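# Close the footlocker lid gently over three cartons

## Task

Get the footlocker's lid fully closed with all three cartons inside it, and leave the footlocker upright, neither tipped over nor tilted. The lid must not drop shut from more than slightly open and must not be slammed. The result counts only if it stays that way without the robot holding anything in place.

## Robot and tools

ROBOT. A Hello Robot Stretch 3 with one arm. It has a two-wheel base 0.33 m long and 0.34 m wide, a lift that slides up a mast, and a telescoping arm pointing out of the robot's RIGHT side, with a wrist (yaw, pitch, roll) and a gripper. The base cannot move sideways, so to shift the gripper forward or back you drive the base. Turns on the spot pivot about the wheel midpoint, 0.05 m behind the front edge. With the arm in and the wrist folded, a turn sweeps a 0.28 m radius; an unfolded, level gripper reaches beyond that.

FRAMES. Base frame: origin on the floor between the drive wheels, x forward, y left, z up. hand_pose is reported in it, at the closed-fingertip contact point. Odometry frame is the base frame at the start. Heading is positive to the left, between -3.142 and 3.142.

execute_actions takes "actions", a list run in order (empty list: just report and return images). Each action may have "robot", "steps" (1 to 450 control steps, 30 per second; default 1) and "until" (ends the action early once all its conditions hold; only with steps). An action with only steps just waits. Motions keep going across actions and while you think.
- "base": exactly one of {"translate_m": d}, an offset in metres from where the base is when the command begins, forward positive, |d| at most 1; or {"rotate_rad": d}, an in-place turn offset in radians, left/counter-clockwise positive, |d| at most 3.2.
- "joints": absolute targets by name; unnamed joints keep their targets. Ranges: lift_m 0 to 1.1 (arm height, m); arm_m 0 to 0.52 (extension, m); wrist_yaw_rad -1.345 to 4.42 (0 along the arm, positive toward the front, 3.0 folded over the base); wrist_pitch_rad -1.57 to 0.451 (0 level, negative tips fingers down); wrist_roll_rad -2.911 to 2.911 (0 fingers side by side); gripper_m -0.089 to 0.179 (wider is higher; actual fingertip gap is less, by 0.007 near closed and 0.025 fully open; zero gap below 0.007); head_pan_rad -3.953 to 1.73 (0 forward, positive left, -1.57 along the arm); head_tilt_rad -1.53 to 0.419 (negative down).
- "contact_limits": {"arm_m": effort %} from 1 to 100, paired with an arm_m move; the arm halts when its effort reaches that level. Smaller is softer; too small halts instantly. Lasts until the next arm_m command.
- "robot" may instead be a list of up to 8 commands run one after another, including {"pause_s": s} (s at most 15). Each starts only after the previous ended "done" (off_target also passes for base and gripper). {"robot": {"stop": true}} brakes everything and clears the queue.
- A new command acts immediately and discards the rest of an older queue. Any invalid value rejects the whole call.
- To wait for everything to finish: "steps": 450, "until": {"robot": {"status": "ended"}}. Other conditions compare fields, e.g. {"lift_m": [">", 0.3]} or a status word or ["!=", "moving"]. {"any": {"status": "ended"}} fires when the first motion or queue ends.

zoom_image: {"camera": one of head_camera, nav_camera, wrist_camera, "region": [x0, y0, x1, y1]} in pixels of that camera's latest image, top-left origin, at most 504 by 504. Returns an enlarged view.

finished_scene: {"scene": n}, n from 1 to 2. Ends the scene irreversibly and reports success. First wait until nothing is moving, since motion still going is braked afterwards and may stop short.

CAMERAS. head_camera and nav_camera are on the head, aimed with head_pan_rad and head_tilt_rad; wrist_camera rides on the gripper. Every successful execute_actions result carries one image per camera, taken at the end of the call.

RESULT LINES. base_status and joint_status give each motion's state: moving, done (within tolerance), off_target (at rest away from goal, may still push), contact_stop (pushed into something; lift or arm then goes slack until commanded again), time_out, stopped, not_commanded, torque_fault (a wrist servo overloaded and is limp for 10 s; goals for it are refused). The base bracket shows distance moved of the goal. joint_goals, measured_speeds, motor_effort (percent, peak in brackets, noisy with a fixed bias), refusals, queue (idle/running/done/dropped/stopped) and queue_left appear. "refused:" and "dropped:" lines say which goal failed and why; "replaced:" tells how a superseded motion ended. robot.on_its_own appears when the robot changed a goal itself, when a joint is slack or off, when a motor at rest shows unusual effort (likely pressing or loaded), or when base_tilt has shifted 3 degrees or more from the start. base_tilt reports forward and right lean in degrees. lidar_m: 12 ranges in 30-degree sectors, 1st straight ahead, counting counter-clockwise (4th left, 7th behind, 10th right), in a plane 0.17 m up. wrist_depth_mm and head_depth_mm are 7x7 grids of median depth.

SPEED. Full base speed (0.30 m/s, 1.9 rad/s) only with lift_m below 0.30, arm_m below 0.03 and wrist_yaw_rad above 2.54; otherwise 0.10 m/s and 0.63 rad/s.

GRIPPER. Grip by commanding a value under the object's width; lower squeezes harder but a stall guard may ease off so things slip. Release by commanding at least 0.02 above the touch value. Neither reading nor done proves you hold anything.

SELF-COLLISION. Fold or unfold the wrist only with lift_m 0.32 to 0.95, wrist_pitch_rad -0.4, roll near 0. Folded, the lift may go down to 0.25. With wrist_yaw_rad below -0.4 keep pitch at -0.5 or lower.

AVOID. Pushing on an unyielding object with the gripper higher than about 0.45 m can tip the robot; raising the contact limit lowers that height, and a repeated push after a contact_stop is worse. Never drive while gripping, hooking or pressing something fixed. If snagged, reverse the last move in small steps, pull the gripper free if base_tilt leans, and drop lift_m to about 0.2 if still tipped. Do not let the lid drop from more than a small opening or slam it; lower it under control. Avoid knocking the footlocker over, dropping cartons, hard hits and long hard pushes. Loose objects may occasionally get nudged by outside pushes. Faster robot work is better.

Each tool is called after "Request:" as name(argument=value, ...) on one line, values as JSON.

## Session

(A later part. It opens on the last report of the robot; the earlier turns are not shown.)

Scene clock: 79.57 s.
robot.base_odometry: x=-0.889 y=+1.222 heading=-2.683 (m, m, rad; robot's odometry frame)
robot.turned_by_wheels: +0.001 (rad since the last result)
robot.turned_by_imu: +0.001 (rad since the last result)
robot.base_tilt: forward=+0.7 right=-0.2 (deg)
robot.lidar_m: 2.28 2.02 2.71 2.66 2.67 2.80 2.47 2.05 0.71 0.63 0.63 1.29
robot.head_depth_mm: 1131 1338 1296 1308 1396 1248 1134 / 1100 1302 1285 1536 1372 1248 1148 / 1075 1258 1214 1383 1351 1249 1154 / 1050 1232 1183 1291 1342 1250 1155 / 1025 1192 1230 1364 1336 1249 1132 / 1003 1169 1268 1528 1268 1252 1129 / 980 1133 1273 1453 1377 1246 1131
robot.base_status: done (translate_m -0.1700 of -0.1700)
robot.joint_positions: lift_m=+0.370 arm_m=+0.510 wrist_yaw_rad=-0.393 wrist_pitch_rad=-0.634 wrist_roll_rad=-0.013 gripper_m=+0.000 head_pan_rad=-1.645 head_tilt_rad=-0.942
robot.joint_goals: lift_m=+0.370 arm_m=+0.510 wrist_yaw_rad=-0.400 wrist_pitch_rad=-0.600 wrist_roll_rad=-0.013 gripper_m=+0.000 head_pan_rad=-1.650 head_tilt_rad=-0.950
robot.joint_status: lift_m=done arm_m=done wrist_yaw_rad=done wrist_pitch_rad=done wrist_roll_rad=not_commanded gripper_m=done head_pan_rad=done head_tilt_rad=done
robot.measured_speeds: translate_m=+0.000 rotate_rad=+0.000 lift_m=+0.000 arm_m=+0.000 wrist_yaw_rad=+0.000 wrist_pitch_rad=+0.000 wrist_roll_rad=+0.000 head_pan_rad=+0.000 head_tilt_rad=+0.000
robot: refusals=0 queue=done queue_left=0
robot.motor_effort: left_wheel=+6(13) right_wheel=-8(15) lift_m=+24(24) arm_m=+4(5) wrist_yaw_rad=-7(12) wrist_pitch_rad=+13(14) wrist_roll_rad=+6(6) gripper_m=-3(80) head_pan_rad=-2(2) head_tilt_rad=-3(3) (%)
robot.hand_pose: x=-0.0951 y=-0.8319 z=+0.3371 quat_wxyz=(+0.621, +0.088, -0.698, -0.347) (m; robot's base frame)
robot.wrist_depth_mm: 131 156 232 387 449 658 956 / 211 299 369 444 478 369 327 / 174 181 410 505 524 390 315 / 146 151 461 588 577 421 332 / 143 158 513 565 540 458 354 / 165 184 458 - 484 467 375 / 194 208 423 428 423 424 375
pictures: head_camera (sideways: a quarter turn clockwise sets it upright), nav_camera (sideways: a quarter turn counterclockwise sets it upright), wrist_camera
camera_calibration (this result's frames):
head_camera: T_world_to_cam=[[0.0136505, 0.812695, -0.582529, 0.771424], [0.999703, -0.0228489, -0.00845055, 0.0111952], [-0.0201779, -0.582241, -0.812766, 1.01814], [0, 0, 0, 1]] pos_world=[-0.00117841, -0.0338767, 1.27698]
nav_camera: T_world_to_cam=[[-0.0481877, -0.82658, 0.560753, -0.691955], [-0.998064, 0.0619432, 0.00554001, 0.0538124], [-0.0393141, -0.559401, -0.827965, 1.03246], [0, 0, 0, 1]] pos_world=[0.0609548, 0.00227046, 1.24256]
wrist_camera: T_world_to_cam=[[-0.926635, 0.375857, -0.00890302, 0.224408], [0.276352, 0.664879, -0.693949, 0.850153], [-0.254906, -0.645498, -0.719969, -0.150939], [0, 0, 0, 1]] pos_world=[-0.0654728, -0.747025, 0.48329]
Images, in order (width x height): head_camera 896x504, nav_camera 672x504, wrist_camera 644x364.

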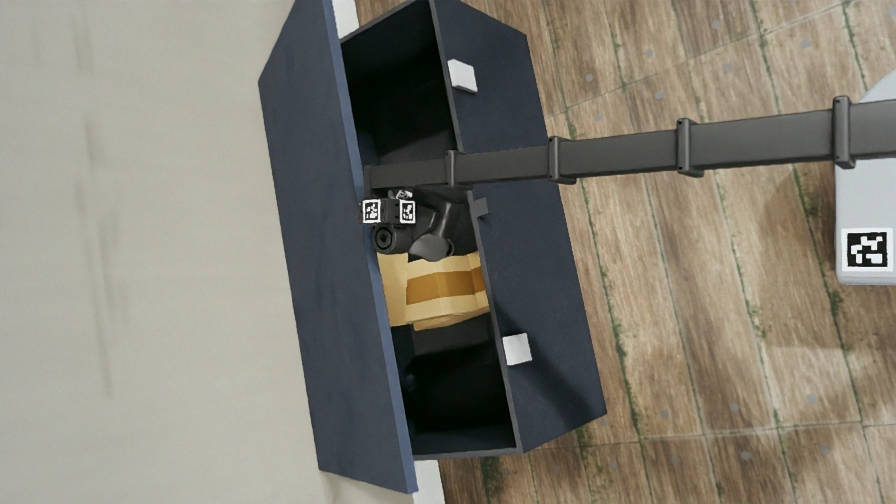

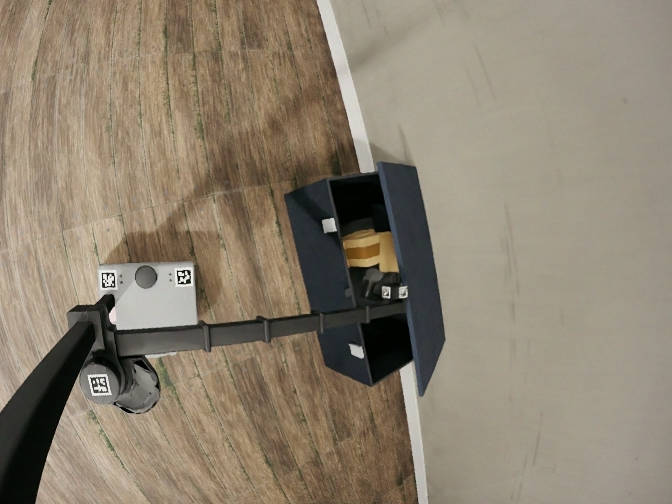

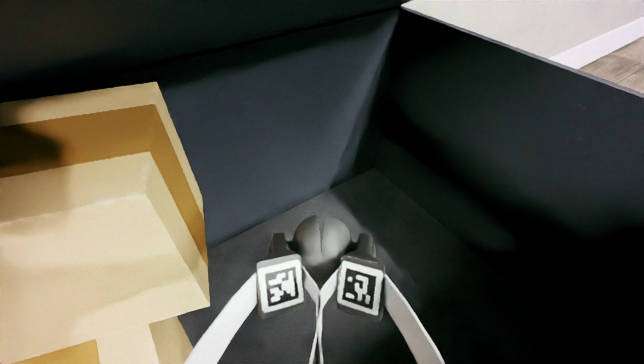

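Request:
execute_actions(actions=[{"robot":{"joints":{"wrist_yaw_rad":-0.2,"wrist_pitch_rad":-0.5,"arm_m":0.52,"lift_m":0.34}},"steps":200,"until":{"robot":{"status":"ended"}}},{"robot":{"base":{"translate_m":0.16},"joints":{"wrist_yaw_rad":0.1}},"steps":200,"until":{"robot":{"status":"ended"}}},{"robot":{"joints":{"wrist_yaw_rad":0.5,"arm_m":0.5}},"steps":120,"until":{"robot":{"status":"ended"}}}])

Scene clock: 87.67 s.
robot.base_odometry: x=-1.033 y=+1.152 heading=-2.684 (m, m, rad; robot's odometry frame)
robot.turned_by_wheels: -0.001 (rad since the last result)
robot.turned_by_imu: -0.206 (rad since the last result)
robot.base_tilt: forward=+0.6 right=-0.2 (deg)
robot.lidar_m: 1.66 2.16 1.94 2.72 2.68 2.90 2.63 2.59 0.77 0.60 0.59 1.13
robot.head_depth_mm: 1268 1530 1732 1510 1401 1251 1131 / 1205 1423 1267 1384 1399 1248 1148 / 1137 1351 1227 1259 1378 1250 1143 / 1090 1271 1172 1216 1357 1250 1159 / 1040 1210 1247 1296 1280 1254 1133 / 998 1146 1260 1474 1211 1249 1131 / 956 1096 1232 1088 1371 1252 1128
robot.base_status: done (translate_m +0.1600 of +0.1600)
robot.joint_positions: lift_m=+0.347 arm_m=+0.500 wrist_yaw_rad=+0.482 wrist_pitch_rad=-0.530 wrist_roll_rad=-0.002 gripper_m=+0.000 head_pan_rad=-1.645 head_tilt_rad=-0.942
robot.joint_goals: lift_m=+0.347 arm_m=+0.500 wrist_yaw_rad=+0.500 wrist_pitch_rad=-0.500 wrist_roll_rad=-0.002 gripper_m=+0.000 head_pan_rad=-1.650 head_tilt_rad=-0.950
robot.joint_status: lift_m=contact_stop arm_m=done wrist_yaw_rad=done wrist_pitch_rad=done wrist_roll_rad=not_commanded gripper_m=done head_pan_rad=done head_tilt_rad=done
robot.measured_speeds: translate_m=+0.000 rotate_rad=+0.000 lift_m=+0.000 arm_m=+0.000 wrist_yaw_rad=+0.000 wrist_pitch_rad=+0.000 wrist_roll_rad=+0.000 head_pan_rad=+0.000 head_tilt_rad=+0.000
robot: refusals=0 queue=done queue_left=0
robot.on_its_own: lift_m is slack since a contact_stop, until your next command for it (your +0.340 is given up); left_wheel is at rest, and its effort (-20) is outside its rest range (-18 to +18); right_wheel is at rest, and its effort (+26) is outside its rest range (-18 to +18); wrist_yaw_rad is at rest, and its effort (+16) is outside its rest range (-12 to +12)
robot.motor_effort: left_wheel=-20(38) right_wheel=+26(44) lift_m=+19(22) arm_m=-1(18) wrist_yaw_rad=+16(60) wrist_pitch_rad=+11(16) wrist_roll_rad=+1(6) gripper_m=-4(7) head_pan_rad=-2(2) head_tilt_rad=-4(3) (%)
robot.hand_pose: x=+0.0754 y=-0.8302 z=+0.3354 quat_wxyz=(+0.708, +0.343, -0.617, -0.017) (m; robot's base frame)
robot.wrist_depth_mm: 139 135 132 128 125 121 119 / 347 305 233 269 341 316 297 / 353 392 174 170 374 373 365 / 358 448 141 167 427 421 414 / 360 511 151 179 491 477 461 / 360 484 170 - 502 497 483 / 362 438 201 205 433 432 432
pictures: head_camera (sideways: a quarter turn clockwise sets it upright), nav_camera (sideways: a quarter turn counterclockwise sets it upright), wrist_camera
replaced: robot.wrist_yaw_rad: its motion had ended off_target
replaced: robot.arm_m: its motion had ended off_target
camera_calibration (this result's frames):
head_camera: T_world_to_cam=[[0.0136512, 0.812695, -0.582529, 0.771424], [0.999703, -0.0228497, -0.00845054, 0.0111952], [-0.0201783, -0.582241, -0.812766, 1.01814], [0, 0, 0, 1]] pos_world=[-0.00117844, -0.0338766, 1.27698]
nav_camera: T_world_to_cam=[[-0.0481884, -0.82658, 0.560753, -0.691955], [-0.998064, 0.0619441, 0.00554001, 0.0538124], [-0.0393146, -0.5594, -0.827965, 1.03246], [0, 0, 0, 1]] pos_world=[0.0609548, 0.00227043, 1.24256]
wrist_camera: T_world_to_cam=[[-0.884328, -0.466534, -0.0176255, -0.317831], [-0.288299, 0.575394, -0.765379, 0.793036], [0.367217, -0.671765, -0.643338, -0.202013], [0, 0, 0, 1]] pos_world=[0.0217479, -0.740293, 0.471409]
Images, in order (width x height): head_camera 896x504, nav_camera 672x504, wrist_camera 644x364.

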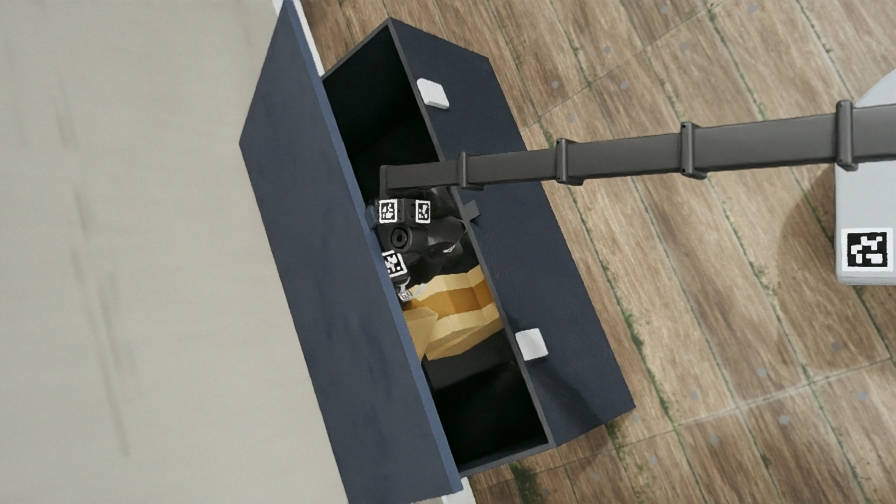

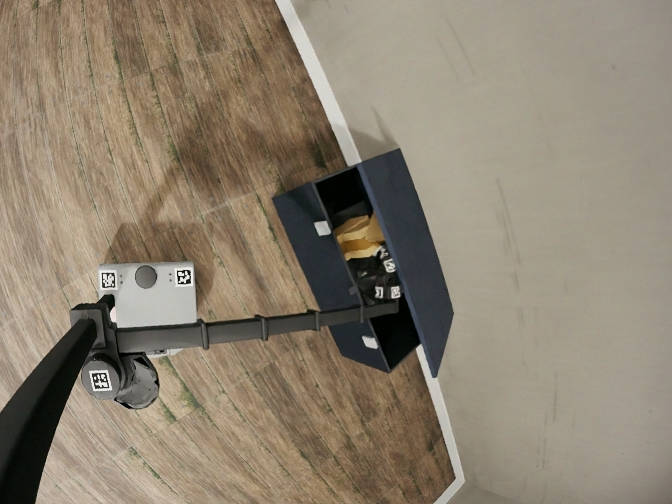

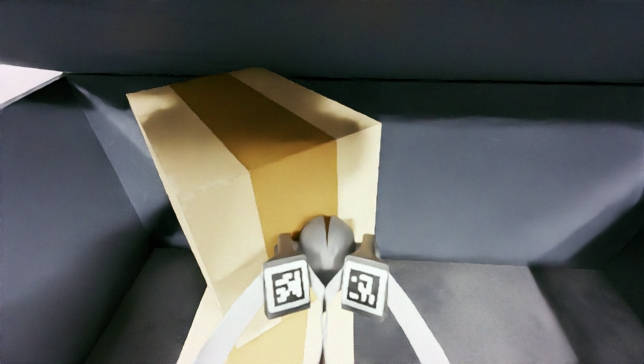

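Request:
execute_actions(actions=[{"robot":{"joints":{"lift_m":0.375,"wrist_pitch_rad":-0.6,"arm_m":0.47}},"steps":200,"until":{"robot":{"status":"ended"}}},{"robot":{"joints":{"gripper_m":0.179,"wrist_yaw_rad":0.7}},"steps":60},{"robot":{"base":{"rotate_rad":0.1},"joints":{"arm_m":0.505}},"steps":200,"until":{"robot":{"status":"ended"}}}])

Scene clock: 94.10 s.
robot.base_odometry: x=-1.033 y=+1.152 heading=-2.585 (m, m, rad; robot's odometry frame)
robot.turned_by_wheels: +0.099 (rad since the last result)
robot.turned_by_imu: +0.083 (rad since the last result)
robot.base_tilt: forward=+0.7 right=-0.2 (deg)
robot.lidar_m: 1.85 2.16 1.93 2.68 2.70 2.98 2.60 2.48 0.72 0.60 0.59 1.17
robot.head_depth_mm: 1187 1417 1305 1346 1399 1253 1130 / 1140 1350 1297 1368 1400 1250 1147 / 1092 1282 1193 1527 1354 1254 1153 / 1053 1231 1184 1309 1333 1250 1155 / 1014 1174 1240 1476 1263 1247 1129 / 979 1134 1255 1506 1333 1250 1126 / 950 1089 1255 1496 1396 1254 1126
robot.base_status: off_target (rotate_rad +0.0989 of +0.1000)
robot.joint_positions: lift_m=+0.375 arm_m=+0.504 wrist_yaw_rad=+0.670 wrist_pitch_rad=-0.653 wrist_roll_rad=+0.009 gripper_m=+0.179 head_pan_rad=-1.645 head_tilt_rad=-0.942
robot.joint_goals: lift_m=+0.375 arm_m=+0.505 wrist_yaw_rad=+0.700 wrist_pitch_rad=-0.600 wrist_roll_rad=+0.009 gripper_m=+0.179 head_pan_rad=-1.650 head_tilt_rad=-0.950
robot.joint_status: lift_m=done arm_m=done wrist_yaw_rad=done wrist_pitch_rad=done wrist_roll_rad=not_commanded gripper_m=done head_pan_rad=done head_tilt_rad=done
robot.measured_speeds: translate_m=+0.000 rotate_rad=+0.000 lift_m=+0.000 arm_m=+0.000 wrist_yaw_rad=+0.000 wrist_pitch_rad=+0.000 wrist_roll_rad=+0.000 head_pan_rad=+0.000 head_tilt_rad=+0.000
robot: refusals=0 queue=done queue_left=0
robot.on_its_own: left_wheel is at rest, and its effort (-25) is outside its rest range (-18 to +18); right_wheel is at rest, and its effort (+31) is outside its rest range (-18 to +18); wrist_yaw_rad is at rest, and its effort (+29) is outside its rest range (-12 to +12)
robot.motor_effort: left_wheel=-25(28) right_wheel=+31(32) lift_m=+22(24) arm_m=+8(11) wrist_yaw_rad=+29(31) wrist_pitch_rad=+21(22) wrist_roll_rad=-4(4) gripper_m=+0(82) head_pan_rad=-2(2) head_tilt_rad=-2(3) (%)
robot.hand_pose: x=+0.0958 y=-0.7973 z=+0.3387 quat_wxyz=(+0.705, +0.435, -0.561, +0.004) (m; robot's base frame)
robot.wrist_depth_mm: 480 436 299 215 168 138 117 / 569 350 394 231 216 270 279 / 627 311 444 212 172 169 289 / 249 326 495 244 151 140 324 / 257 358 520 515 161 142 394 / 255 398 473 471 184 196 444 / - 393 427 421 200 208 416
pictures: head_camera (sideways: a quarter turn clockwise sets it upright), nav_camera (sideways: a quarter turn counterclockwise sets it upright), wrist_camera
camera_calibration (this result's frames):
head_camera: T_world_to_cam=[[0.0136506, 0.812695, -0.582529, 0.771424], [0.999703, -0.022849, -0.00845055, 0.0111952], [-0.0201779, -0.582241, -0.812766, 1.01814], [0, 0, 0, 1]] pos_world=[-0.00117842, -0.0338766, 1.27698]
nav_camera: T_world_to_cam=[[-0.0481878, -0.82658, 0.560753, -0.691955], [-0.998064, 0.0619433, 0.00554001, 0.0538124], [-0.0393142, -0.559401, -0.827965, 1.03246], [0, 0, 0, 1]] pos_world=[0.0609548, 0.00227046, 1.24256]
wrist_camera: T_world_to_cam=[[-0.787219, -0.616085, -0.0269431, -0.409751], [-0.437148, 0.588327, -0.680274, 0.778208], [0.434958, -0.523747, -0.732462, -0.043575], [0, 0, 0, 1]] pos_world=[0.0365813, -0.733105, 0.486438]
Images, in order (width x height): head_camera 896x504, nav_camera 672x504, wrist_camera 644x364.

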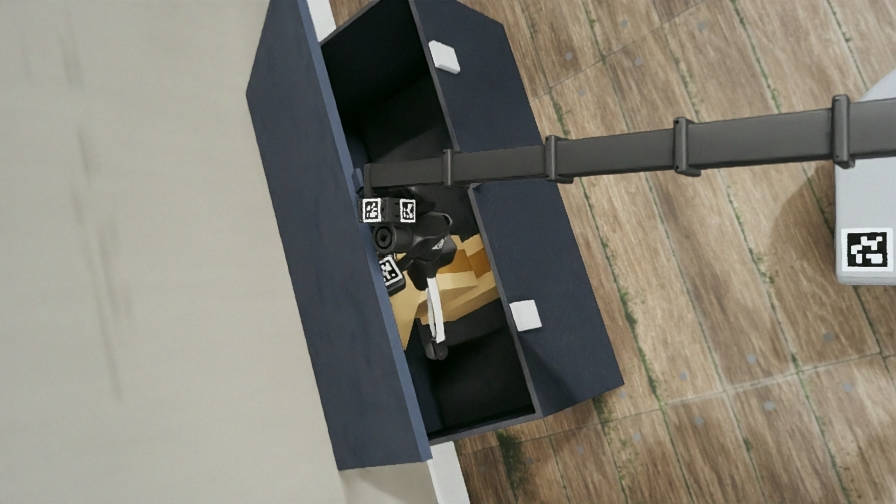

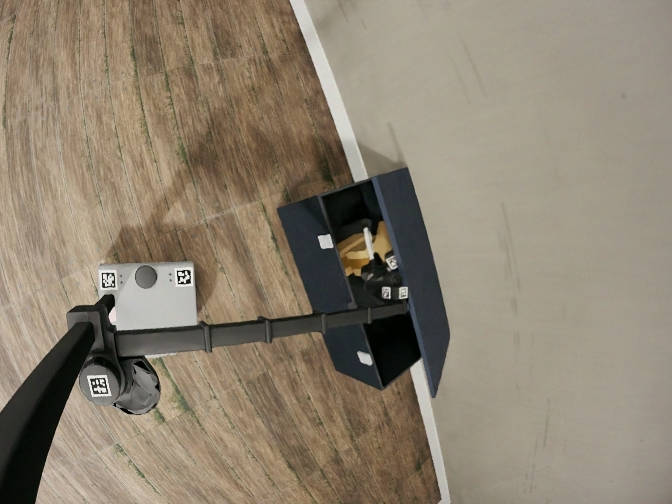

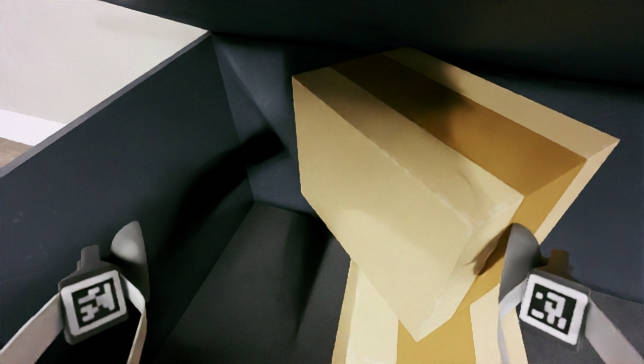

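Request:
execute_actions(actions=[{"robot":{"base":{"rotate_rad":0.22},"joints":{"arm_m":0.49,"wrist_yaw_rad":0.55}},"steps":150,"until":{"robot":{"status":"ended"}}}])

Scene clock: 96.97 s.
robot.base_odometry: x=-1.033 y=+1.152 heading=-2.365 (m, m, rad; robot's odometry frame)
robot.turned_by_wheels: +0.220 (rad since the last result)
robot.turned_by_imu: +0.096 (rad since the last result)
robot.base_tilt: forward=+0.6 right=-0.2 (deg)
robot.lidar_m: 2.17 1.94 2.54 2.68 2.70 2.95 2.57 2.08 0.69 0.60 0.60 1.23
robot.head_depth_mm: 1115 1325 1268 1359 1403 1250 1130 / 1086 1279 1274 1551 1374 1248 1146 / 1056 1233 1231 1539 1329 1252 1150 / 1026 1199 1210 1359 1330 1248 1153 / 1002 1162 1262 1535 1261 1253 1129 / 979 1133 1246 1505 1357 1249 1132 / 952 1099 1303 1530 1396 1251 1131
robot.base_status: off_target (rotate_rad +0.2189 of +0.2200)
robot.joint_positions: lift_m=+0.375 arm_m=+0.490 wrist_yaw_rad=+0.515 wrist_pitch_rad=-0.643 wrist_roll_rad=+0.008 gripper_m=+0.179 head_pan_rad=-1.645 head_tilt_rad=-0.942
robot.joint_goals: lift_m=+0.375 arm_m=+0.490 wrist_yaw_rad=+0.550 wrist_pitch_rad=-0.600 wrist_roll_rad=+0.008 gripper_m=+0.179 head_pan_rad=-1.650 head_tilt_rad=-0.950
robot.joint_status: lift_m=done arm_m=done wrist_yaw_rad=off_target wrist_pitch_rad=done wrist_roll_rad=not_commanded gripper_m=done head_pan_rad=done head_tilt_rad=done
robot.measured_speeds: translate_m=+0.000 rotate_rad=+0.000 lift_m=+0.000 arm_m=+0.000 wrist_yaw_rad=+0.000 wrist_pitch_rad=+0.000 wrist_roll_rad=+0.000 head_pan_rad=+0.000 head_tilt_rad=+0.000
robot: refusals=0 queue=dropped queue_left=0
robot.on_its_own: left_wheel is at rest, and its effort (-25) is outside its rest range (-18 to +18); right_wheel is at rest, and its effort (+31) is outside its rest range (-18 to +18); wrist_yaw_rad is at rest, and its effort (+35) is outside its rest range (-12 to +12)
robot.motor_effort: left_wheel=-25(39) right_wheel=+31(35) lift_m=+21(22) arm_m=+1(10) wrist_yaw_rad=+35(46) wrist_pitch_rad=+17(21) wrist_roll_rad=-4(5) gripper_m=-1(1) head_pan_rad=-2(2) head_tilt_rad=-4(4) (%)
robot.hand_pose: x=+0.0723 y=-0.8008 z=+0.3406 quat_wxyz=(+0.703, +0.387, -0.594, -0.047) (m; robot's base frame)
robot.wrist_depth_mm: 437 403 224 180 150 129 113 / 512 454 377 341 227 229 269 / 602 289 419 234 169 163 168 / 233 287 444 271 147 136 170 / 223 316 479 530 159 149 394 / 220 350 471 484 180 180 455 / - 342 430 429 206 205 422
pictures: head_camera (sideways: a quarter turn clockwise sets it upright), nav_camera (sideways: a quarter turn counterclockwise sets it upright), wrist_camera
camera_calibration (this result's frames):
head_camera: T_world_to_cam=[[0.0136506, 0.812695, -0.582529, 0.771424], [0.999703, -0.0228489, -0.00845054, 0.0111952], [-0.0201779, -0.582241, -0.812766, 1.01814], [0, 0, 0, 1]] pos_world=[-0.00117841, -0.0338766, 1.27698]
nav_camera: T_world_to_cam=[[-0.0481877, -0.82658, 0.560753, -0.691955], [-0.998064, 0.0619432, 0.00554001, 0.0538124], [-0.0393141, -0.559401, -0.827965, 1.03246], [0, 0, 0, 1]] pos_world=[0.0609548, 0.00227048, 1.24256]
wrist_camera: T_world_to_cam=[[-0.872795, -0.487374, -0.0263704, -0.321355], [-0.33815, 0.642757, -0.687399, 0.810193], [0.35197, -0.591041, -0.725801, -0.0839822], [0, 0, 0, 1]] pos_world=[0.0230494, -0.727014, 0.487497]
Images, in order (width x height): head_camera 896x504, nav_camera 672x504, wrist_camera 644x364.

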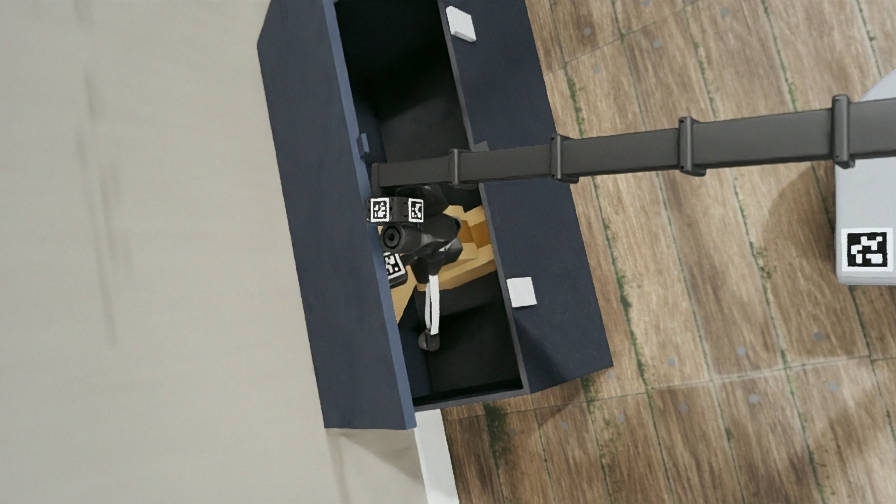

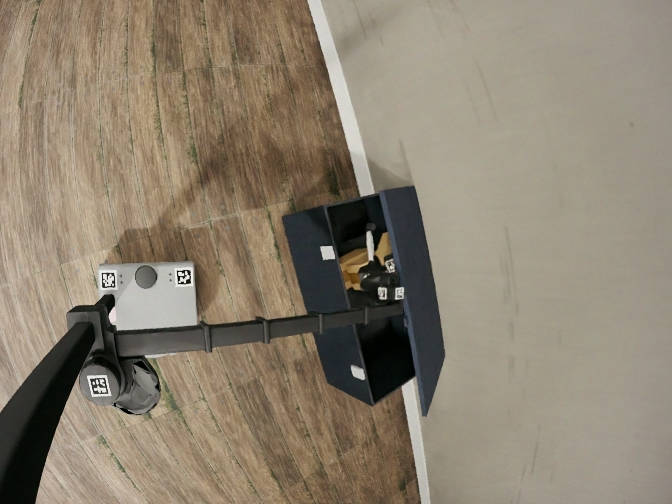

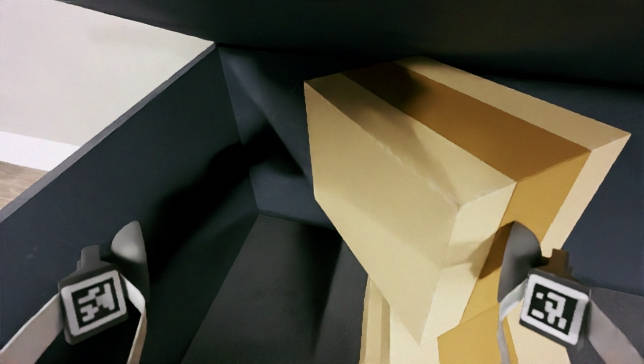

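Request:
execute_actions(actions=[{"robot":{"base":{"translate_m":-0.01},"joints":{"wrist_yaw_rad":0.1}},"steps":150,"until":{"robot":{"status":"ended"}}},{"robot":{"joints":{"arm_m":0.52,"wrist_pitch_rad":-0.5,"lift_m":0.355}},"steps":150,"until":{"robot":{"status":"ended"}}},{"robot":{"joints":{"wrist_yaw_rad":0.35}},"steps":40},{"robot":{"joints":{"gripper_m":0.03}},"steps":90}])

Scene clock: 106.33 s.
robot.base_odometry: x=-1.025 y=+1.159 heading=-2.364 (m, m, rad; robot's odometry frame)
robot.turned_by_wheels: +0.001 (rad since the last result)
robot.turned_by_imu: +0.001 (rad since the last result)
robot.base_tilt: forward=+0.6 right=-0.1 (deg)
robot.lidar_m: 2.18 1.96 2.55 2.68 2.69 2.94 2.56 2.08 0.69 0.60 0.60 1.24
robot.head_depth_mm: 1115 1323 1335 1357 1400 1251 1128 / 1086 1280 1298 1561 1374 1248 1149 / 1053 1243 1216 1542 1352 1249 1147 / 1026 1200 1197 1362 1332 1249 1151 / 996 1170 1255 1534 1267 1255 1131 / 977 1135 1250 1502 1354 1252 1131 / 953 1101 1300 1531 1395 1246 1130
robot.base_status: done (translate_m -0.0100 of -0.0100)
robot.joint_positions: lift_m=+0.355 arm_m=+0.517 wrist_yaw_rad=+0.344 wrist_pitch_rad=-0.525 wrist_roll_rad=+0.006 gripper_m=+0.030 head_pan_rad=-1.645 head_tilt_rad=-0.942
robot.joint_goals: lift_m=+0.355 arm_m=+0.520 wrist_yaw_rad=+0.350 wrist_pitch_rad=-0.500 wrist_roll_rad=+0.006 gripper_m=+0.030 head_pan_rad=-1.650 head_tilt_rad=-0.950
robot.joint_status: lift_m=done arm_m=done wrist_yaw_rad=done wrist_pitch_rad=done wrist_roll_rad=not_commanded gripper_m=done head_pan_rad=done head_tilt_rad=done
robot.measured_speeds: translate_m=+0.000 rotate_rad=+0.000 lift_m=+0.000 arm_m=+0.000 wrist_yaw_rad=+0.000 wrist_pitch_rad=+0.000 wrist_roll_rad=+0.000 head_pan_rad=+0.000 head_tilt_rad=+0.000
robot: refusals=0 queue=done queue_left=0
robot.motor_effort: left_wheel=-7(25) right_wheel=+8(30) lift_m=+16(23) arm_m=+8(10) wrist_yaw_rad=+6(33) wrist_pitch_rad=+10(17) wrist_roll_rad=-3(6) gripper_m=-1(84) head_pan_rad=-2(2) head_tilt_rad=-2(3) (%)
robot.hand_pose: x=+0.0492 y=-0.8590 z=+0.3445 quat_wxyz=(+0.702, +0.298, -0.643, -0.065) (m; robot's base frame)
robot.wrist_depth_mm: 102 89 86 83 80 77 75 / 213 193 178 167 155 145 137 / 387 343 261 170 211 314 305 / 270 367 216 166 218 352 338 / 270 372 273 170 233 401 388 / 275 377 498 183 245 460 451 / 279 384 442 329 213 430 435
pictures: head_camera (sideways: a quarter turn clockwise sets it upright), nav_camera (sideways: a quarter turn counterclockwise sets it upright), wrist_camera
camera_calibration (this result's frames):
head_camera: T_world_to_cam=[[0.0136507, 0.812695, -0.582529, 0.771424], [0.999703, -0.0228491, -0.00845055, 0.0111952], [-0.020178, -0.582241, -0.812766, 1.01814], [0, 0, 0, 1]] pos_world=[-0.00117842, -0.0338767, 1.27698]
nav_camera: T_world_to_cam=[[-0.0481879, -0.82658, 0.560753, -0.691955], [-0.998064, 0.0619435, 0.00554001, 0.0538124], [-0.0393143, -0.559401, -0.827965, 1.03246], [0, 0, 0, 1]] pos_world=[0.0609548, 0.00227045, 1.24256]
wrist_camera: T_world_to_cam=[[-0.941478, -0.336133, -0.0251962, -0.236855], [-0.197025, 0.609416, -0.76798, 0.834616], [0.273498, -0.718071, -0.639978, -0.242209], [0, 0, 0, 1]] pos_world=[0.00769025, -0.762167, 0.479992]
Images, in order (width x height): head_camera 896x504, nav_camera 672x504, wrist_camera 644x364.

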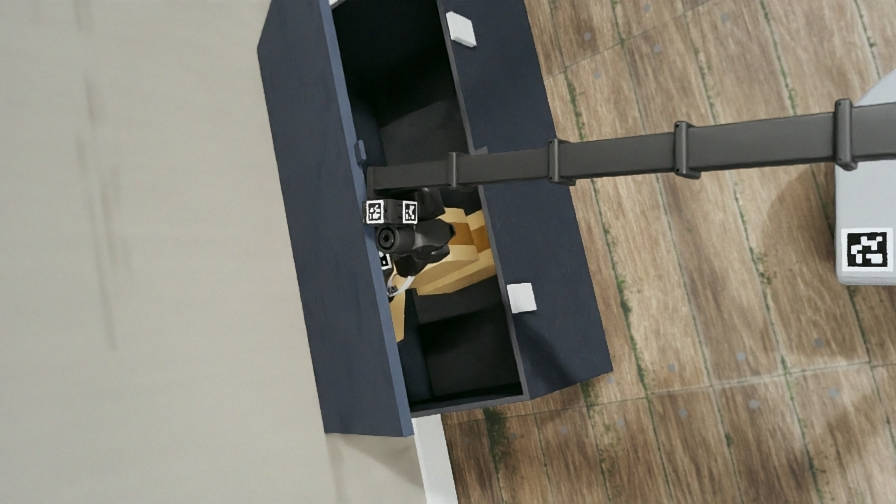

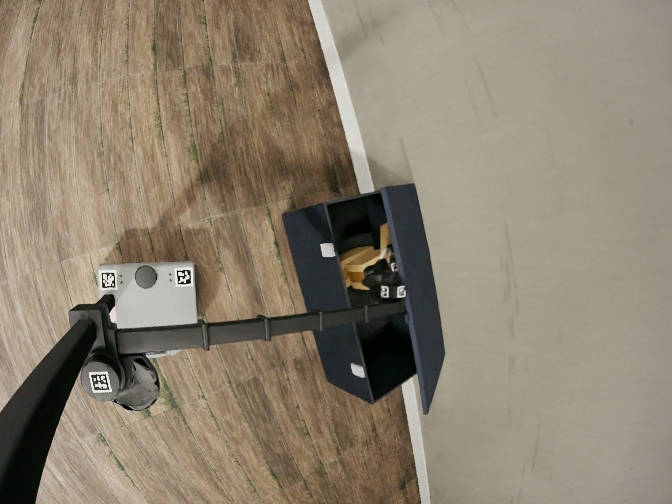

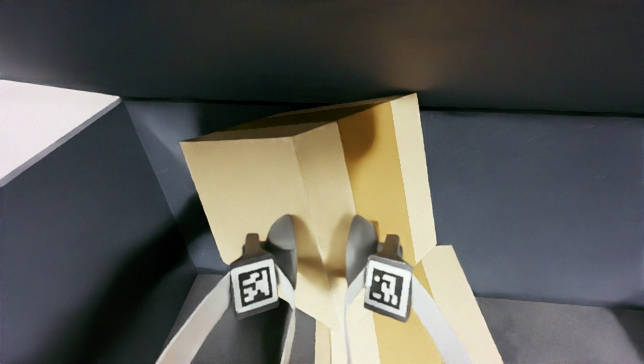

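Request:
execute_actions(actions=[{"robot":{"joints":{"wrist_yaw_rad":0.0,"gripper_m":0,"wrist_pitch_rad":-0.45,"lift_m":0.35}},"steps":150,"until":{"robot":{"status":"ended"}}},{"robot":{"base":{"translate_m":0.1}},"steps":150,"until":{"robot":{"status":"ended"}}},{"robot":{"joints":{"wrist_yaw_rad":0.4}},"steps":60}])

Scene clock: 118.07 s.
robot.base_odometry: x=-1.097 y=+1.089 heading=-2.365 (m, m, rad; robot's odometry frame)
robot.turned_by_wheels: -0.001 (rad since the last result)
robot.turned_by_imu: -0.071 (rad since the last result)
robot.base_tilt: forward=+0.6 right=-0.1 (deg)
robot.lidar_m: 1.90 2.10 1.90 2.69 2.71 3.04 2.65 2.31 0.69 0.58 0.58 1.16
robot.head_depth_mm: 1138 1366 1328 1354 1402 1247 1129 / 1101 1303 1288 1565 1378 1251 1146 / 1064 1249 1209 1385 1342 1250 1145 / 1027 1200 1193 1384 1321 1252 1152 / 989 1154 1252 1539 1254 1252 1130 / 958 1115 1244 1514 1397 1256 1135 / 929 1077 1266 1506 1398 1253 1131
robot.base_status: done (translate_m +0.1000 of +0.1000)
robot.joint_positions: lift_m=+0.350 arm_m=+0.517 wrist_yaw_rad=+0.397 wrist_pitch_rad=-0.472 wrist_roll_rad=+0.004 gripper_m=+0.000 head_pan_rad=-1.645 head_tilt_rad=-0.942
robot.joint_goals: lift_m=+0.350 arm_m=+0.520 wrist_yaw_rad=+0.400 wrist_pitch_rad=-0.450 wrist_roll_rad=+0.004 gripper_m=+0.000 head_pan_rad=-1.650 head_tilt_rad=-0.950
robot.joint_status: lift_m=done arm_m=done wrist_yaw_rad=done wrist_pitch_rad=done wrist_roll_rad=not_commanded gripper_m=done head_pan_rad=done head_tilt_rad=done
robot.measured_speeds: translate_m=+0.000 rotate_rad=+0.000 lift_m=+0.000 arm_m=+0.000 wrist_yaw_rad=+0.000 wrist_pitch_rad=+0.000 wrist_roll_rad=+0.000 head_pan_rad=+0.000 head_tilt_rad=+0.000
robot: refusals=0 queue=done queue_left=0
robot.on_its_own: left_wheel is at rest, and its effort (-24) is outside its rest range (-18 to +18); right_wheel is at rest, and its effort (+31) is outside its rest range (-18 to +18)
robot.motor_effort: left_wheel=-24(26) right_wheel=+31(33) lift_m=+16(16) arm_m=+4(8) wrist_yaw_rad=+2(10) wrist_pitch_rad=+8(18) wrist_roll_rad=-2(6) gripper_m=-2(80) head_pan_rad=-1(2) head_tilt_rad=-2(3) (%)
robot.hand_pose: x=+0.0626 y=-0.8624 z=+0.3508 quat_wxyz=(+0.706, +0.298, -0.642, -0.027) (m; robot's base frame)
robot.wrist_depth_mm: - 71 69 67 66 64 63 / 141 124 119 114 109 105 101 / 368 331 321 217 215 288 259 / 403 316 247 215 202 328 320 / 232 318 247 216 201 369 357 / 234 322 451 - 199 406 408 / 236 326 449 454 224 221 441
pictures: head_camera (sideways: a quarter turn clockwise sets it upright), nav_camera (sideways: a quarter turn counterclockwise sets it upright), wrist_camera
camera_calibration (this result's frames):
head_camera: T_world_to_cam=[[0.0136503, 0.812695, -0.582529, 0.771424], [0.999703, -0.0228487, -0.00845055, 0.0111952], [-0.0201777, -0.582241, -0.812766, 1.01814], [0, 0, 0, 1]] pos_world=[-0.0011784, -0.0338767, 1.27698]
nav_camera: T_world_to_cam=[[-0.0481875, -0.82658, 0.560753, -0.691955], [-0.998064, 0.061943, 0.00554001, 0.0538124], [-0.039314, -0.559401, -0.827965, 1.03246], [0, 0, 0, 1]] pos_world=[0.0609548, 0.00227048, 1.24256]
wrist_camera: T_world_to_cam=[[-0.92136, -0.388028, -0.0230255, -0.272028], [-0.215239, 0.55861, -0.801016, 0.8131], [0.323679, -0.733068, -0.5982, -0.274963], [0, 0, 0, 1]] pos_world=[0.0133749, -0.761327, 0.48056]
Images, in order (width x height): head_camera 896x504, nav_camera 672x504, wrist_camera 644x364.

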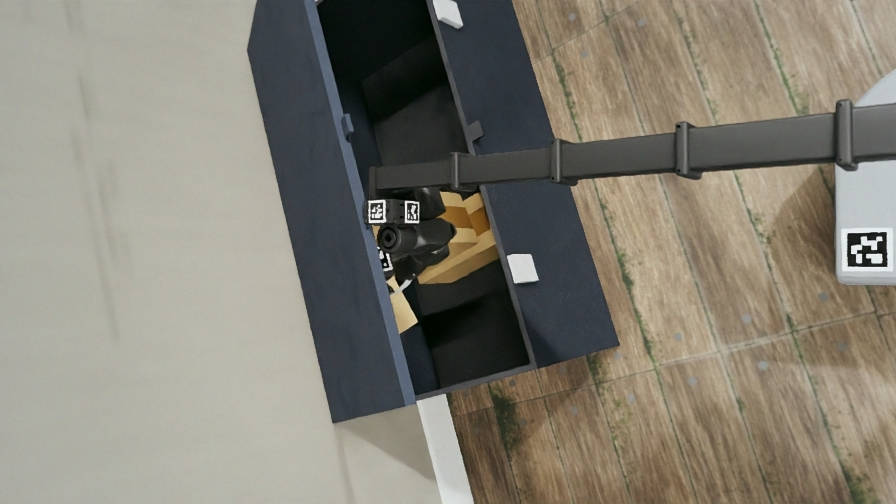

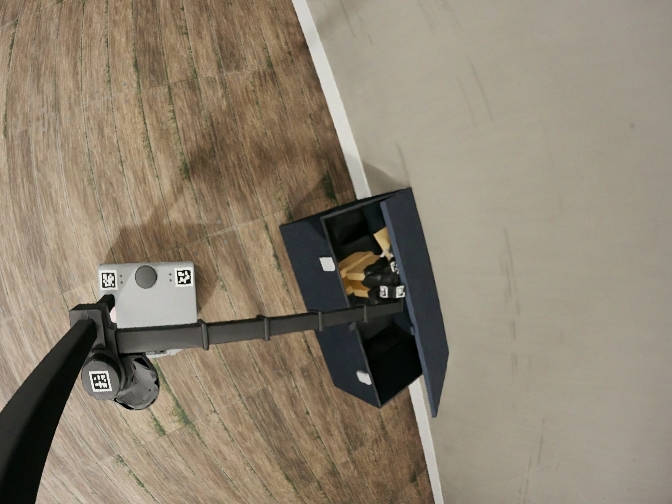

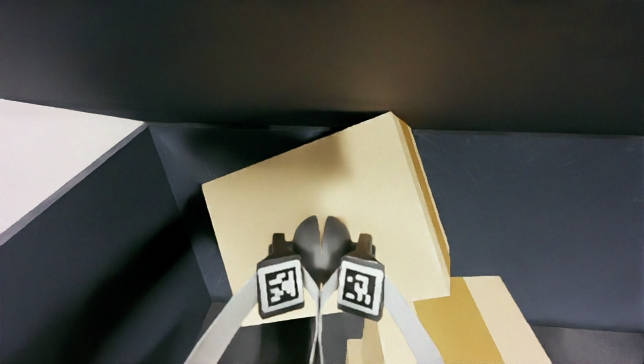

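Request:
execute_actions(actions=[{"robot":{"joints":{"arm_m":0.48}},"steps":100,"until":{"robot":{"status":"ended"}}},{"robot":{"joints":{"wrist_yaw_rad":0.15,"lift_m":0.4,"wrist_pitch_rad":-0.35}},"steps":150,"until":{"robot":{"status":"ended"}}},{"robot":{"base":{"rotate_rad":0.13}},"steps":150,"until":{"robot":{"status":"ended"}}},{"robot":{"joints":{"arm_m":0.52}},"steps":100,"until":{"robot":{"status":"ended"}}},{"robot":{"joints":{"wrist_pitch_rad":-0.7,"lift_m":0.37}},"steps":70}])

Scene clock: 130.00 s.
robot.base_odometry: x=-1.097 y=+1.089 heading=-2.234 (m, m, rad; robot's odometry frame)
robot.turned_by_wheels: +0.131 (rad since the last result)
robot.turned_by_imu: +0.129 (rad since the last result)
robot.base_tilt: forward=+0.6 right=-0.1 (deg)
robot.lidar_m: 2.10 1.90 2.54 2.70 2.72 2.94 2.65 1.86 0.64 0.58 1.04 1.25
robot.head_depth_mm: 1055 1249 1393 1556 1352 1247 1131 / 1032 1215 1373 1560 1337 1250 1145 / 1009 1189 1309 1362 1327 1252 1153 / 989 1158 1275 1477 1277 1252 1155 / 969 1130 1278 1539 1350 1254 1132 / 953 1105 1319 1533 1395 1247 1133 / 932 1079 1282 1509 1399 1253 1131
robot.base_status: done (rotate_rad +0.1299 of +0.1300)
robot.joint_positions: lift_m=+0.370 arm_m=+0.517 wrist_yaw_rad=+0.151 wrist_pitch_rad=-0.711 wrist_roll_rad=-0.001 gripper_m=+0.000 head_pan_rad=-1.645 head_tilt_rad=-0.942
robot.joint_goals: lift_m=+0.370 arm_m=+0.520 wrist_yaw_rad=+0.150 wrist_pitch_rad=-0.700 wrist_roll_rad=-0.001 gripper_m=+0.000 head_pan_rad=-1.650 head_tilt_rad=-0.950
robot.joint_status: lift_m=done arm_m=done wrist_yaw_rad=done wrist_pitch_rad=done wrist_roll_rad=not_commanded gripper_m=done head_pan_rad=done head_tilt_rad=done
robot.measured_speeds: translate_m=+0.000 rotate_rad=+0.000 lift_m=+0.000 arm_m=+0.000 wrist_yaw_rad=+0.000 wrist_pitch_rad=+0.000 wrist_roll_rad=+0.000 head_pan_rad=+0.000 head_tilt_rad=+0.000
robot: refusals=0 queue=done queue_left=0
robot.motor_effort: left_wheel=-3(24) right_wheel=+2(31) lift_m=+16(30) arm_m=+4(7) wrist_yaw_rad=-1(9) wrist_pitch_rad=+4(21) wrist_roll_rad=+1(5) gripper_m=-3(3) head_pan_rad=-1(2) head_tilt_rad=-3(3) (%)
robot.hand_pose: x=+0.0053 y=-0.8385 z=+0.3234 quat_wxyz=(+0.680, +0.296, -0.642, -0.196) (m; robot's base frame)
robot.wrist_depth_mm: 277 194 201 207 213 219 227 / 311 291 291 293 296 300 302 / 360 249 337 340 348 347 354 / 392 245 386 378 409 402 423 / 179 243 451 346 333 245 476 / 174 241 420 - 286 218 217 / 172 240 404 407 320 200 195
pictures: head_camera (sideways: a quarter turn clockwise sets it upright), nav_camera (sideways: a quarter turn counterclockwise sets it upright), wrist_camera
camera_calibration (this result's frames):
head_camera: T_world_to_cam=[[0.0136514, 0.812703, -0.582519, 0.771411], [0.999703, -0.0228491, -0.00844991, 0.0111943], [-0.0201773, -0.582231, -0.812773, 1.01815], [0, 0, 0, 1]] pos_world=[-0.0011784, -0.0338763, 1.27698]
nav_camera: T_world_to_cam=[[-0.0481885, -0.826587, 0.560743, -0.691942], [-0.998064, 0.0619435, 0.00553986, 0.0538126], [-0.0393135, -0.55939, -0.827972, 1.03247], [0, 0, 0, 1]] pos_world=[0.0609549, 0.00227119, 1.24256]
wrist_camera: T_world_to_cam=[[-0.988627, -0.149211, -0.0187798, -0.116957], [-0.103189, 0.76388, -0.637056, 0.884034], [0.109401, -0.627873, -0.770589, -0.110233], [0, 0, 0, 1]] pos_world=[-0.0123442, -0.761959, 0.476038]
Images, in order (width x height): head_camera 896x504, nav_camera 672x504, wrist_camera 644x364.

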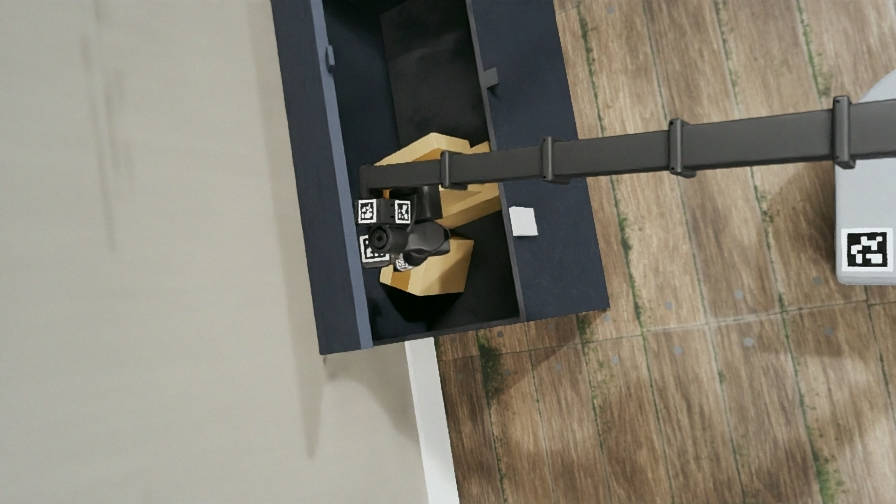

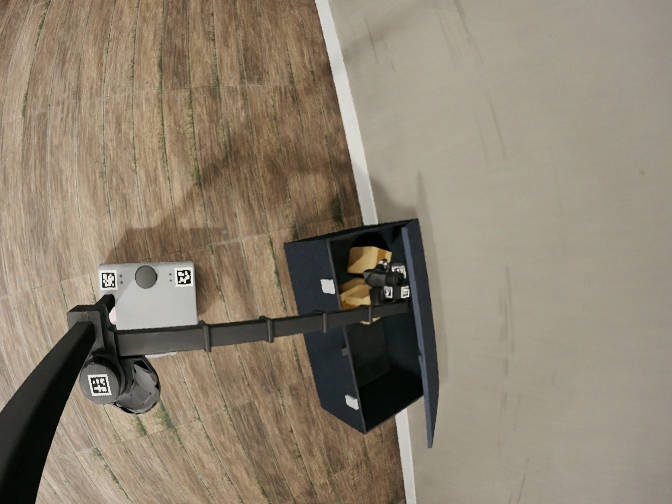

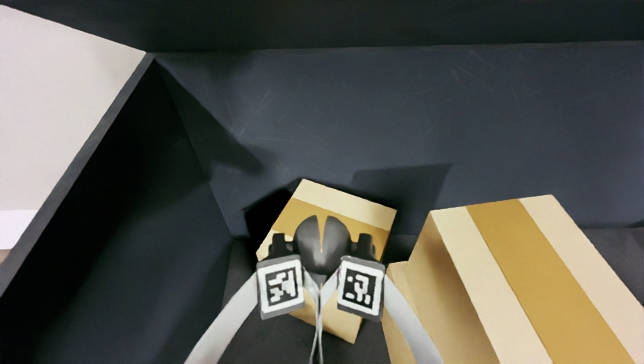

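Request:
execute_actions(actions=[{"robot":{"joints":{"arm_m":0.46,"wrist_pitch_rad":-0.1,"lift_m":0.38}},"steps":150,"until":{"robot":{"status":"ended"}}},{"robot":{"base":{"translate_m":-0.12},"joints":{"arm_m":0.27,"lift_m":0.33}},"steps":250,"until":{"robot":{"status":"ended"}}}])

Scene clock: 136.20 s.
robot.base_odometry: x=-1.023 y=+1.183 heading=-2.234 (m, m, rad; robot's odometry frame)
robot.turned_by_wheels: +0.000 (rad since the last result)
robot.turned_by_imu: +0.002 (rad since the last result)
robot.base_tilt: forward=+0.7 right=-0.1 (deg)
robot.lidar_m: 2.22 1.99 2.69 2.68 2.71 2.81 2.53 1.90 0.67 0.60 0.60 1.28
robot.head_depth_mm: 1078 1274 1276 1149 1381 1251 1125 / 1056 1239 1287 1138 1359 1249 1141 / 1031 1210 1298 1132 1285 1255 1144 / 1016 1180 1303 1109 1327 1253 1150 / 991 1155 1277 1117 1266 1248 1130 / 973 1126 1282 1122 1357 1248 1127 / 953 1103 1318 1530 1403 1249 1130
robot.base_status: done (translate_m -0.1200 of -0.1200)
robot.joint_positions: lift_m=+0.330 arm_m=+0.271 wrist_yaw_rad=+0.150 wrist_pitch_rad=-0.194 wrist_roll_rad=-0.005 gripper_m=+0.000 head_pan_rad=-1.645 head_tilt_rad=-0.942
robot.joint_goals: lift_m=+0.330 arm_m=+0.270 wrist_yaw_rad=+0.150 wrist_pitch_rad=-0.100 wrist_roll_rad=-0.005 gripper_m=+0.000 head_pan_rad=-1.650 head_tilt_rad=-0.950
robot.joint_status: lift_m=done arm_m=done wrist_yaw_rad=done wrist_pitch_rad=off_target wrist_roll_rad=not_commanded gripper_m=done head_pan_rad=done head_tilt_rad=done
robot.measured_speeds: translate_m=+0.000 rotate_rad=+0.000 lift_m=+0.000 arm_m=+0.000 wrist_yaw_rad=+0.000 wrist_pitch_rad=+0.000 wrist_roll_rad=+0.000 head_pan_rad=+0.000 head_tilt_rad=+0.000
robot: refusals=0 queue=done queue_left=0
robot.on_its_own: wrist_pitch_rad is at rest, and its effort (+37) is outside its rest range (-20 to +32)
robot.motor_effort: left_wheel=+0(16) right_wheel=+0(24) lift_m=+22(28) arm_m=-6(7) wrist_yaw_rad=+1(10) wrist_pitch_rad=+37(70) wrist_roll_rad=+2(4) gripper_m=-3(4) head_pan_rad=-2(2) head_tilt_rad=-2(3) (%)
robot.hand_pose: x=+0.0154 y=-0.6595 z=+0.3954 quat_wxyz=(+0.709, +0.121, -0.694, -0.016) (m; robot's base frame)
robot.wrist_depth_mm: 484 489 484 492 502 497 500 / 506 510 508 511 519 523 522 / 538 532 531 539 541 549 551 / 180 179 178 177 177 177 175 / 112 113 114 114 115 116 117 / 258 374 583 - 353 633 612 / 258 371 525 462 340 566 562
pictures: head_camera (sideways: a quarter turn clockwise sets it upright), nav_camera (sideways: a quarter turn counterclockwise sets it upright), wrist_camera
camera_calibration (this result's frames):
head_camera: T_world_to_cam=[[0.0136586, 0.812802, -0.58238, 0.77123], [0.999703, -0.0228476, -0.00844116, 0.011183], [-0.020167, -0.582092, -0.812873, 1.01827], [0, 0, 0, 1]] pos_world=[-0.00117808, -0.0338721, 1.27697]
nav_camera: T_world_to_cam=[[-0.0481955, -0.826682, 0.560601, -0.691757], [-0.998064, 0.0619425, 0.00553781, 0.0538153], [-0.039303, -0.559249, -0.828068, 1.0326], [0, 0, 0, 1]] pos_world=[0.0609556, 0.00228132, 1.24256]
wrist_camera: T_world_to_cam=[[-0.987208, -0.158931, -0.0127196, -0.0876672], [-0.0447787, 0.35294, -0.934574, 0.639865], [0.153022, -0.922049, -0.355542, -0.30226], [0, 0, 0, 1]] pos_world=[-0.011641, -0.518466, 0.48942]
Images, in order (width x height): head_camera 896x504, nav_camera 672x504, wrist_camera 644x364.

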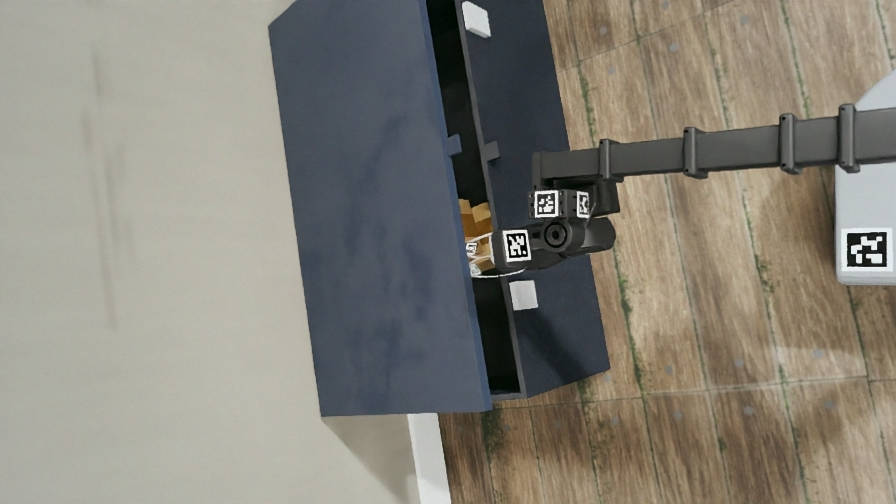

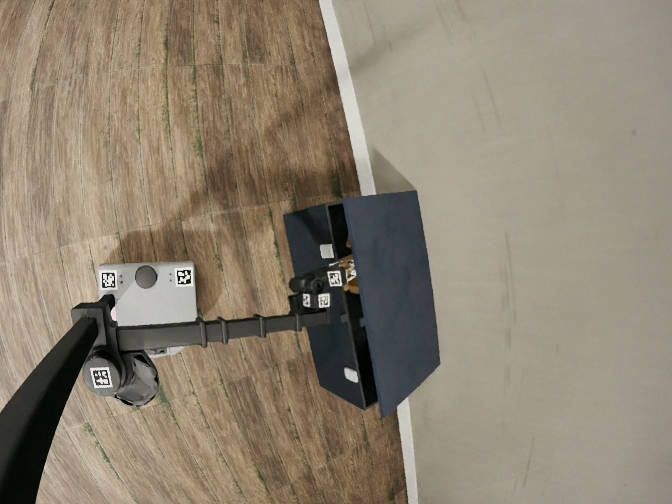

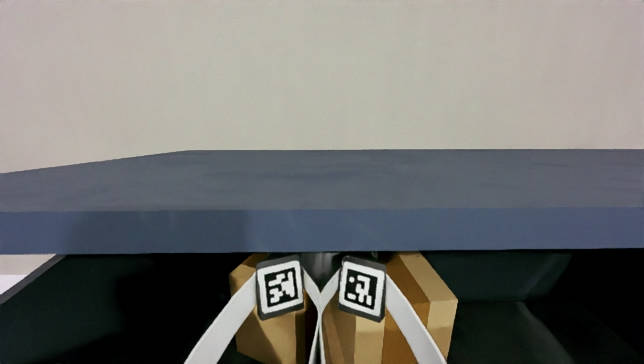

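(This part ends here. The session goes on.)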